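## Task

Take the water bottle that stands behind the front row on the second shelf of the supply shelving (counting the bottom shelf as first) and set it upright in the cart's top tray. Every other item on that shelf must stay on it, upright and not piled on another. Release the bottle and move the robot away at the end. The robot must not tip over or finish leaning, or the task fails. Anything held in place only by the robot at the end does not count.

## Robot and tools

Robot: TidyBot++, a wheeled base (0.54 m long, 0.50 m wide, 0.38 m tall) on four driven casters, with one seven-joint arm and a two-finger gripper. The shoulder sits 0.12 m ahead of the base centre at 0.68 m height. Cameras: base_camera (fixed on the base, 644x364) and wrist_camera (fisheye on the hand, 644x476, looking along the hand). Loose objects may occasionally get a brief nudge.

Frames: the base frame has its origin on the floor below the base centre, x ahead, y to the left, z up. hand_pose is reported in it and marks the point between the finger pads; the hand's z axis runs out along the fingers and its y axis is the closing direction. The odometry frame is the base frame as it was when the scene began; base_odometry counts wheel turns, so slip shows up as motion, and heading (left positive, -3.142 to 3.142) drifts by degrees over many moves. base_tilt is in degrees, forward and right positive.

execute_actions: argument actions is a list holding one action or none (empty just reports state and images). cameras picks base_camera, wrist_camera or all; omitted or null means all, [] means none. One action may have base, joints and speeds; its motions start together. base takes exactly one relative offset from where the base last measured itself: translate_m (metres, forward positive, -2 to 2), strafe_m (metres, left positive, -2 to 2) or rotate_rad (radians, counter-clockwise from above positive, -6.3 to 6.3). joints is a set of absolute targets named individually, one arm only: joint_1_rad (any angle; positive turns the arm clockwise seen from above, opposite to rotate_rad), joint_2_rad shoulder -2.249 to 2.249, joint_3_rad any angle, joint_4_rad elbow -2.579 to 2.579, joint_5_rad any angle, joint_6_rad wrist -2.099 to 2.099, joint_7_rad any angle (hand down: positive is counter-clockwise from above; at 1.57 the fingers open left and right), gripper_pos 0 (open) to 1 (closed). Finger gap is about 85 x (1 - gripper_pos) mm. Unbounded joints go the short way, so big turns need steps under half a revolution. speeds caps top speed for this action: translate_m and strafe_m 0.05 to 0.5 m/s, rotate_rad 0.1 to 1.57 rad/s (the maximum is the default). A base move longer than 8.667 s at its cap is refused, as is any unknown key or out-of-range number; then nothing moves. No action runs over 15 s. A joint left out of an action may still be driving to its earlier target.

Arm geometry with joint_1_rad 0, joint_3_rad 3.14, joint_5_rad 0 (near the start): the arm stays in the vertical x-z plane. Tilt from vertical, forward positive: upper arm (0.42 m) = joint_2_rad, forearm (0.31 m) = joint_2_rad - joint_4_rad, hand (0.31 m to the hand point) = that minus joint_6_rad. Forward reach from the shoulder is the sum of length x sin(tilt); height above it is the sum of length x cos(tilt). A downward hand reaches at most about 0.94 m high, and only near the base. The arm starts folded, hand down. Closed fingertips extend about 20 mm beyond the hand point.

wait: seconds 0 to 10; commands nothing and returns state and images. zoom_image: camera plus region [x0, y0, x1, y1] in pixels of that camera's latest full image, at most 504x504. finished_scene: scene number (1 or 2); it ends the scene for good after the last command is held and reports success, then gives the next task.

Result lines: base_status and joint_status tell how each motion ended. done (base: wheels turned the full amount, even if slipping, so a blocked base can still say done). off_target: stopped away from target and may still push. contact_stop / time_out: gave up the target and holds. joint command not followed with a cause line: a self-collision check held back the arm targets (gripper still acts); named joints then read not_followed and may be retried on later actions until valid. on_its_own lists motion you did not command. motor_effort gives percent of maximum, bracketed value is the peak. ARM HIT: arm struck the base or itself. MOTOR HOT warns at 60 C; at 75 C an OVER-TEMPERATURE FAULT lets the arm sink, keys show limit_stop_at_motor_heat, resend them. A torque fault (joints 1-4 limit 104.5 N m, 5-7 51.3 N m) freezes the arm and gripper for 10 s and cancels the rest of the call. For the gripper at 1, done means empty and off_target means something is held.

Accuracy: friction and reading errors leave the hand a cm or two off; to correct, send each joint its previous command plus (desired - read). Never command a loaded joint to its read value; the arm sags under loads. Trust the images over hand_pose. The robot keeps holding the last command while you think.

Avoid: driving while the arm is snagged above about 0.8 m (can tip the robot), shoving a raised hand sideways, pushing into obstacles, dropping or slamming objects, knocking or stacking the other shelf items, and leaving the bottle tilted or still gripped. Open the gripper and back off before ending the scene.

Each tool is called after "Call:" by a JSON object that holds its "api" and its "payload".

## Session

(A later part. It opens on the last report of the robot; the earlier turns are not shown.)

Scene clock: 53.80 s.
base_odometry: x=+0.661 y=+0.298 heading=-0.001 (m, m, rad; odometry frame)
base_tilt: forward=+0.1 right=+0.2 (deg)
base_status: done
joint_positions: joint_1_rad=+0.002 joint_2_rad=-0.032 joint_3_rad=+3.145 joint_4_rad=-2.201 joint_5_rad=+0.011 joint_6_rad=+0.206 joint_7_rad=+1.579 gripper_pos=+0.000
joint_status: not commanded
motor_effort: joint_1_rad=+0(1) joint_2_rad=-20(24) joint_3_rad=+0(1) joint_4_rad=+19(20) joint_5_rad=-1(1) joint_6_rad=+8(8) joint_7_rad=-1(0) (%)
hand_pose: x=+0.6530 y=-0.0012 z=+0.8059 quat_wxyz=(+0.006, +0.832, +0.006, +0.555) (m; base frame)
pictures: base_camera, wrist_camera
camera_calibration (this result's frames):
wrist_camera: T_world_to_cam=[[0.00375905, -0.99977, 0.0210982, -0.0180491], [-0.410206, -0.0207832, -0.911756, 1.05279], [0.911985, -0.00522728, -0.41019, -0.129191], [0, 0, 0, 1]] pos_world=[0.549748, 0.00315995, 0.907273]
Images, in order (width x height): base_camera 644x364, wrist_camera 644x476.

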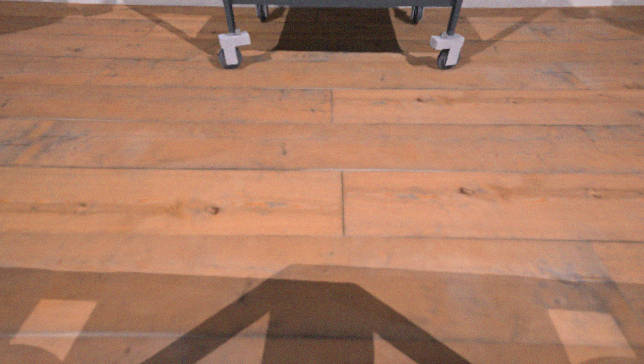

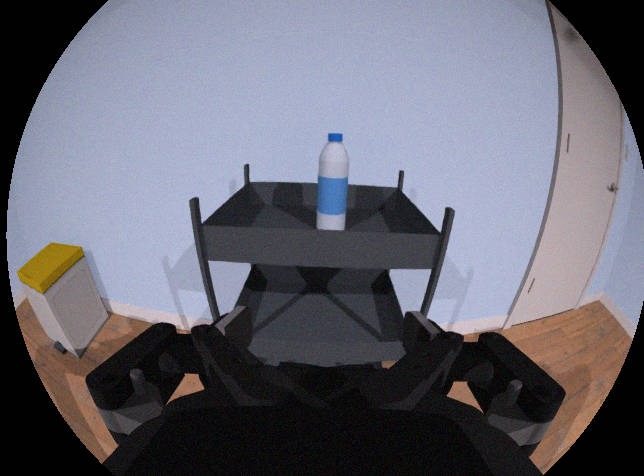

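Quick check of the shelf in case something was pushed.

Call:
{"api": "execute_actions", "payload": {"actions": [{"joints":{"joint_1_rad":-1.0}}], "cameras": ["wrist_camera"]}}

Scene clock: 56.17 s.
base_odometry: x=+0.661 y=+0.298 heading=-0.001 (m, m, rad; odometry frame)
base_tilt: forward=+0.1 right=+0.1 (deg)
base_status: not commanded
joint_positions: joint_1_rad=-0.988 joint_2_rad=-0.032 joint_3_rad=+3.145 joint_4_rad=-2.201 joint_5_rad=+0.011 joint_6_rad=+0.206 joint_7_rad=+1.579 gripper_pos=+0.000
joint_status: all done
motor_effort: joint_1_rad=+0(1) joint_2_rad=-19(20) joint_3_rad=+0(1) joint_4_rad=+19(19) joint_5_rad=-1(1) joint_6_rad=+7(8) joint_7_rad=+0(1) (%)
hand_pose: x=+0.4131 y=+0.4457 z=+0.8059 quat_wxyz=(-0.259, +0.729, +0.400, +0.492) (m; base frame)
pictures: wrist_camera
camera_calibration (this result's frames):
wrist_camera: T_world_to_cam=[[0.837852, -0.54549, 0.0210981, -0.117306], [-0.20773, -0.35433, -0.911756, 1.02869], [0.504829, 0.759534, -0.410191, -0.0807387], [0, 0, 0, 1]] pos_world=[0.352735, 0.361831, 0.907273]
Images, in order (width x height): wrist_camera 644x476.

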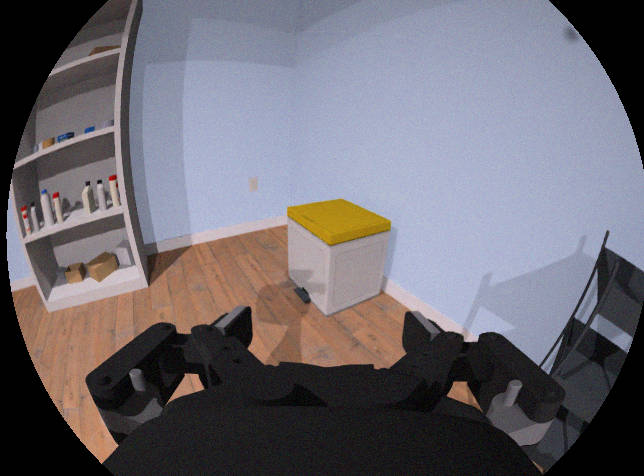

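Call:
{"api": "finished_scene", "payload": {"scene": 1}}

The scene is finished: the task was done.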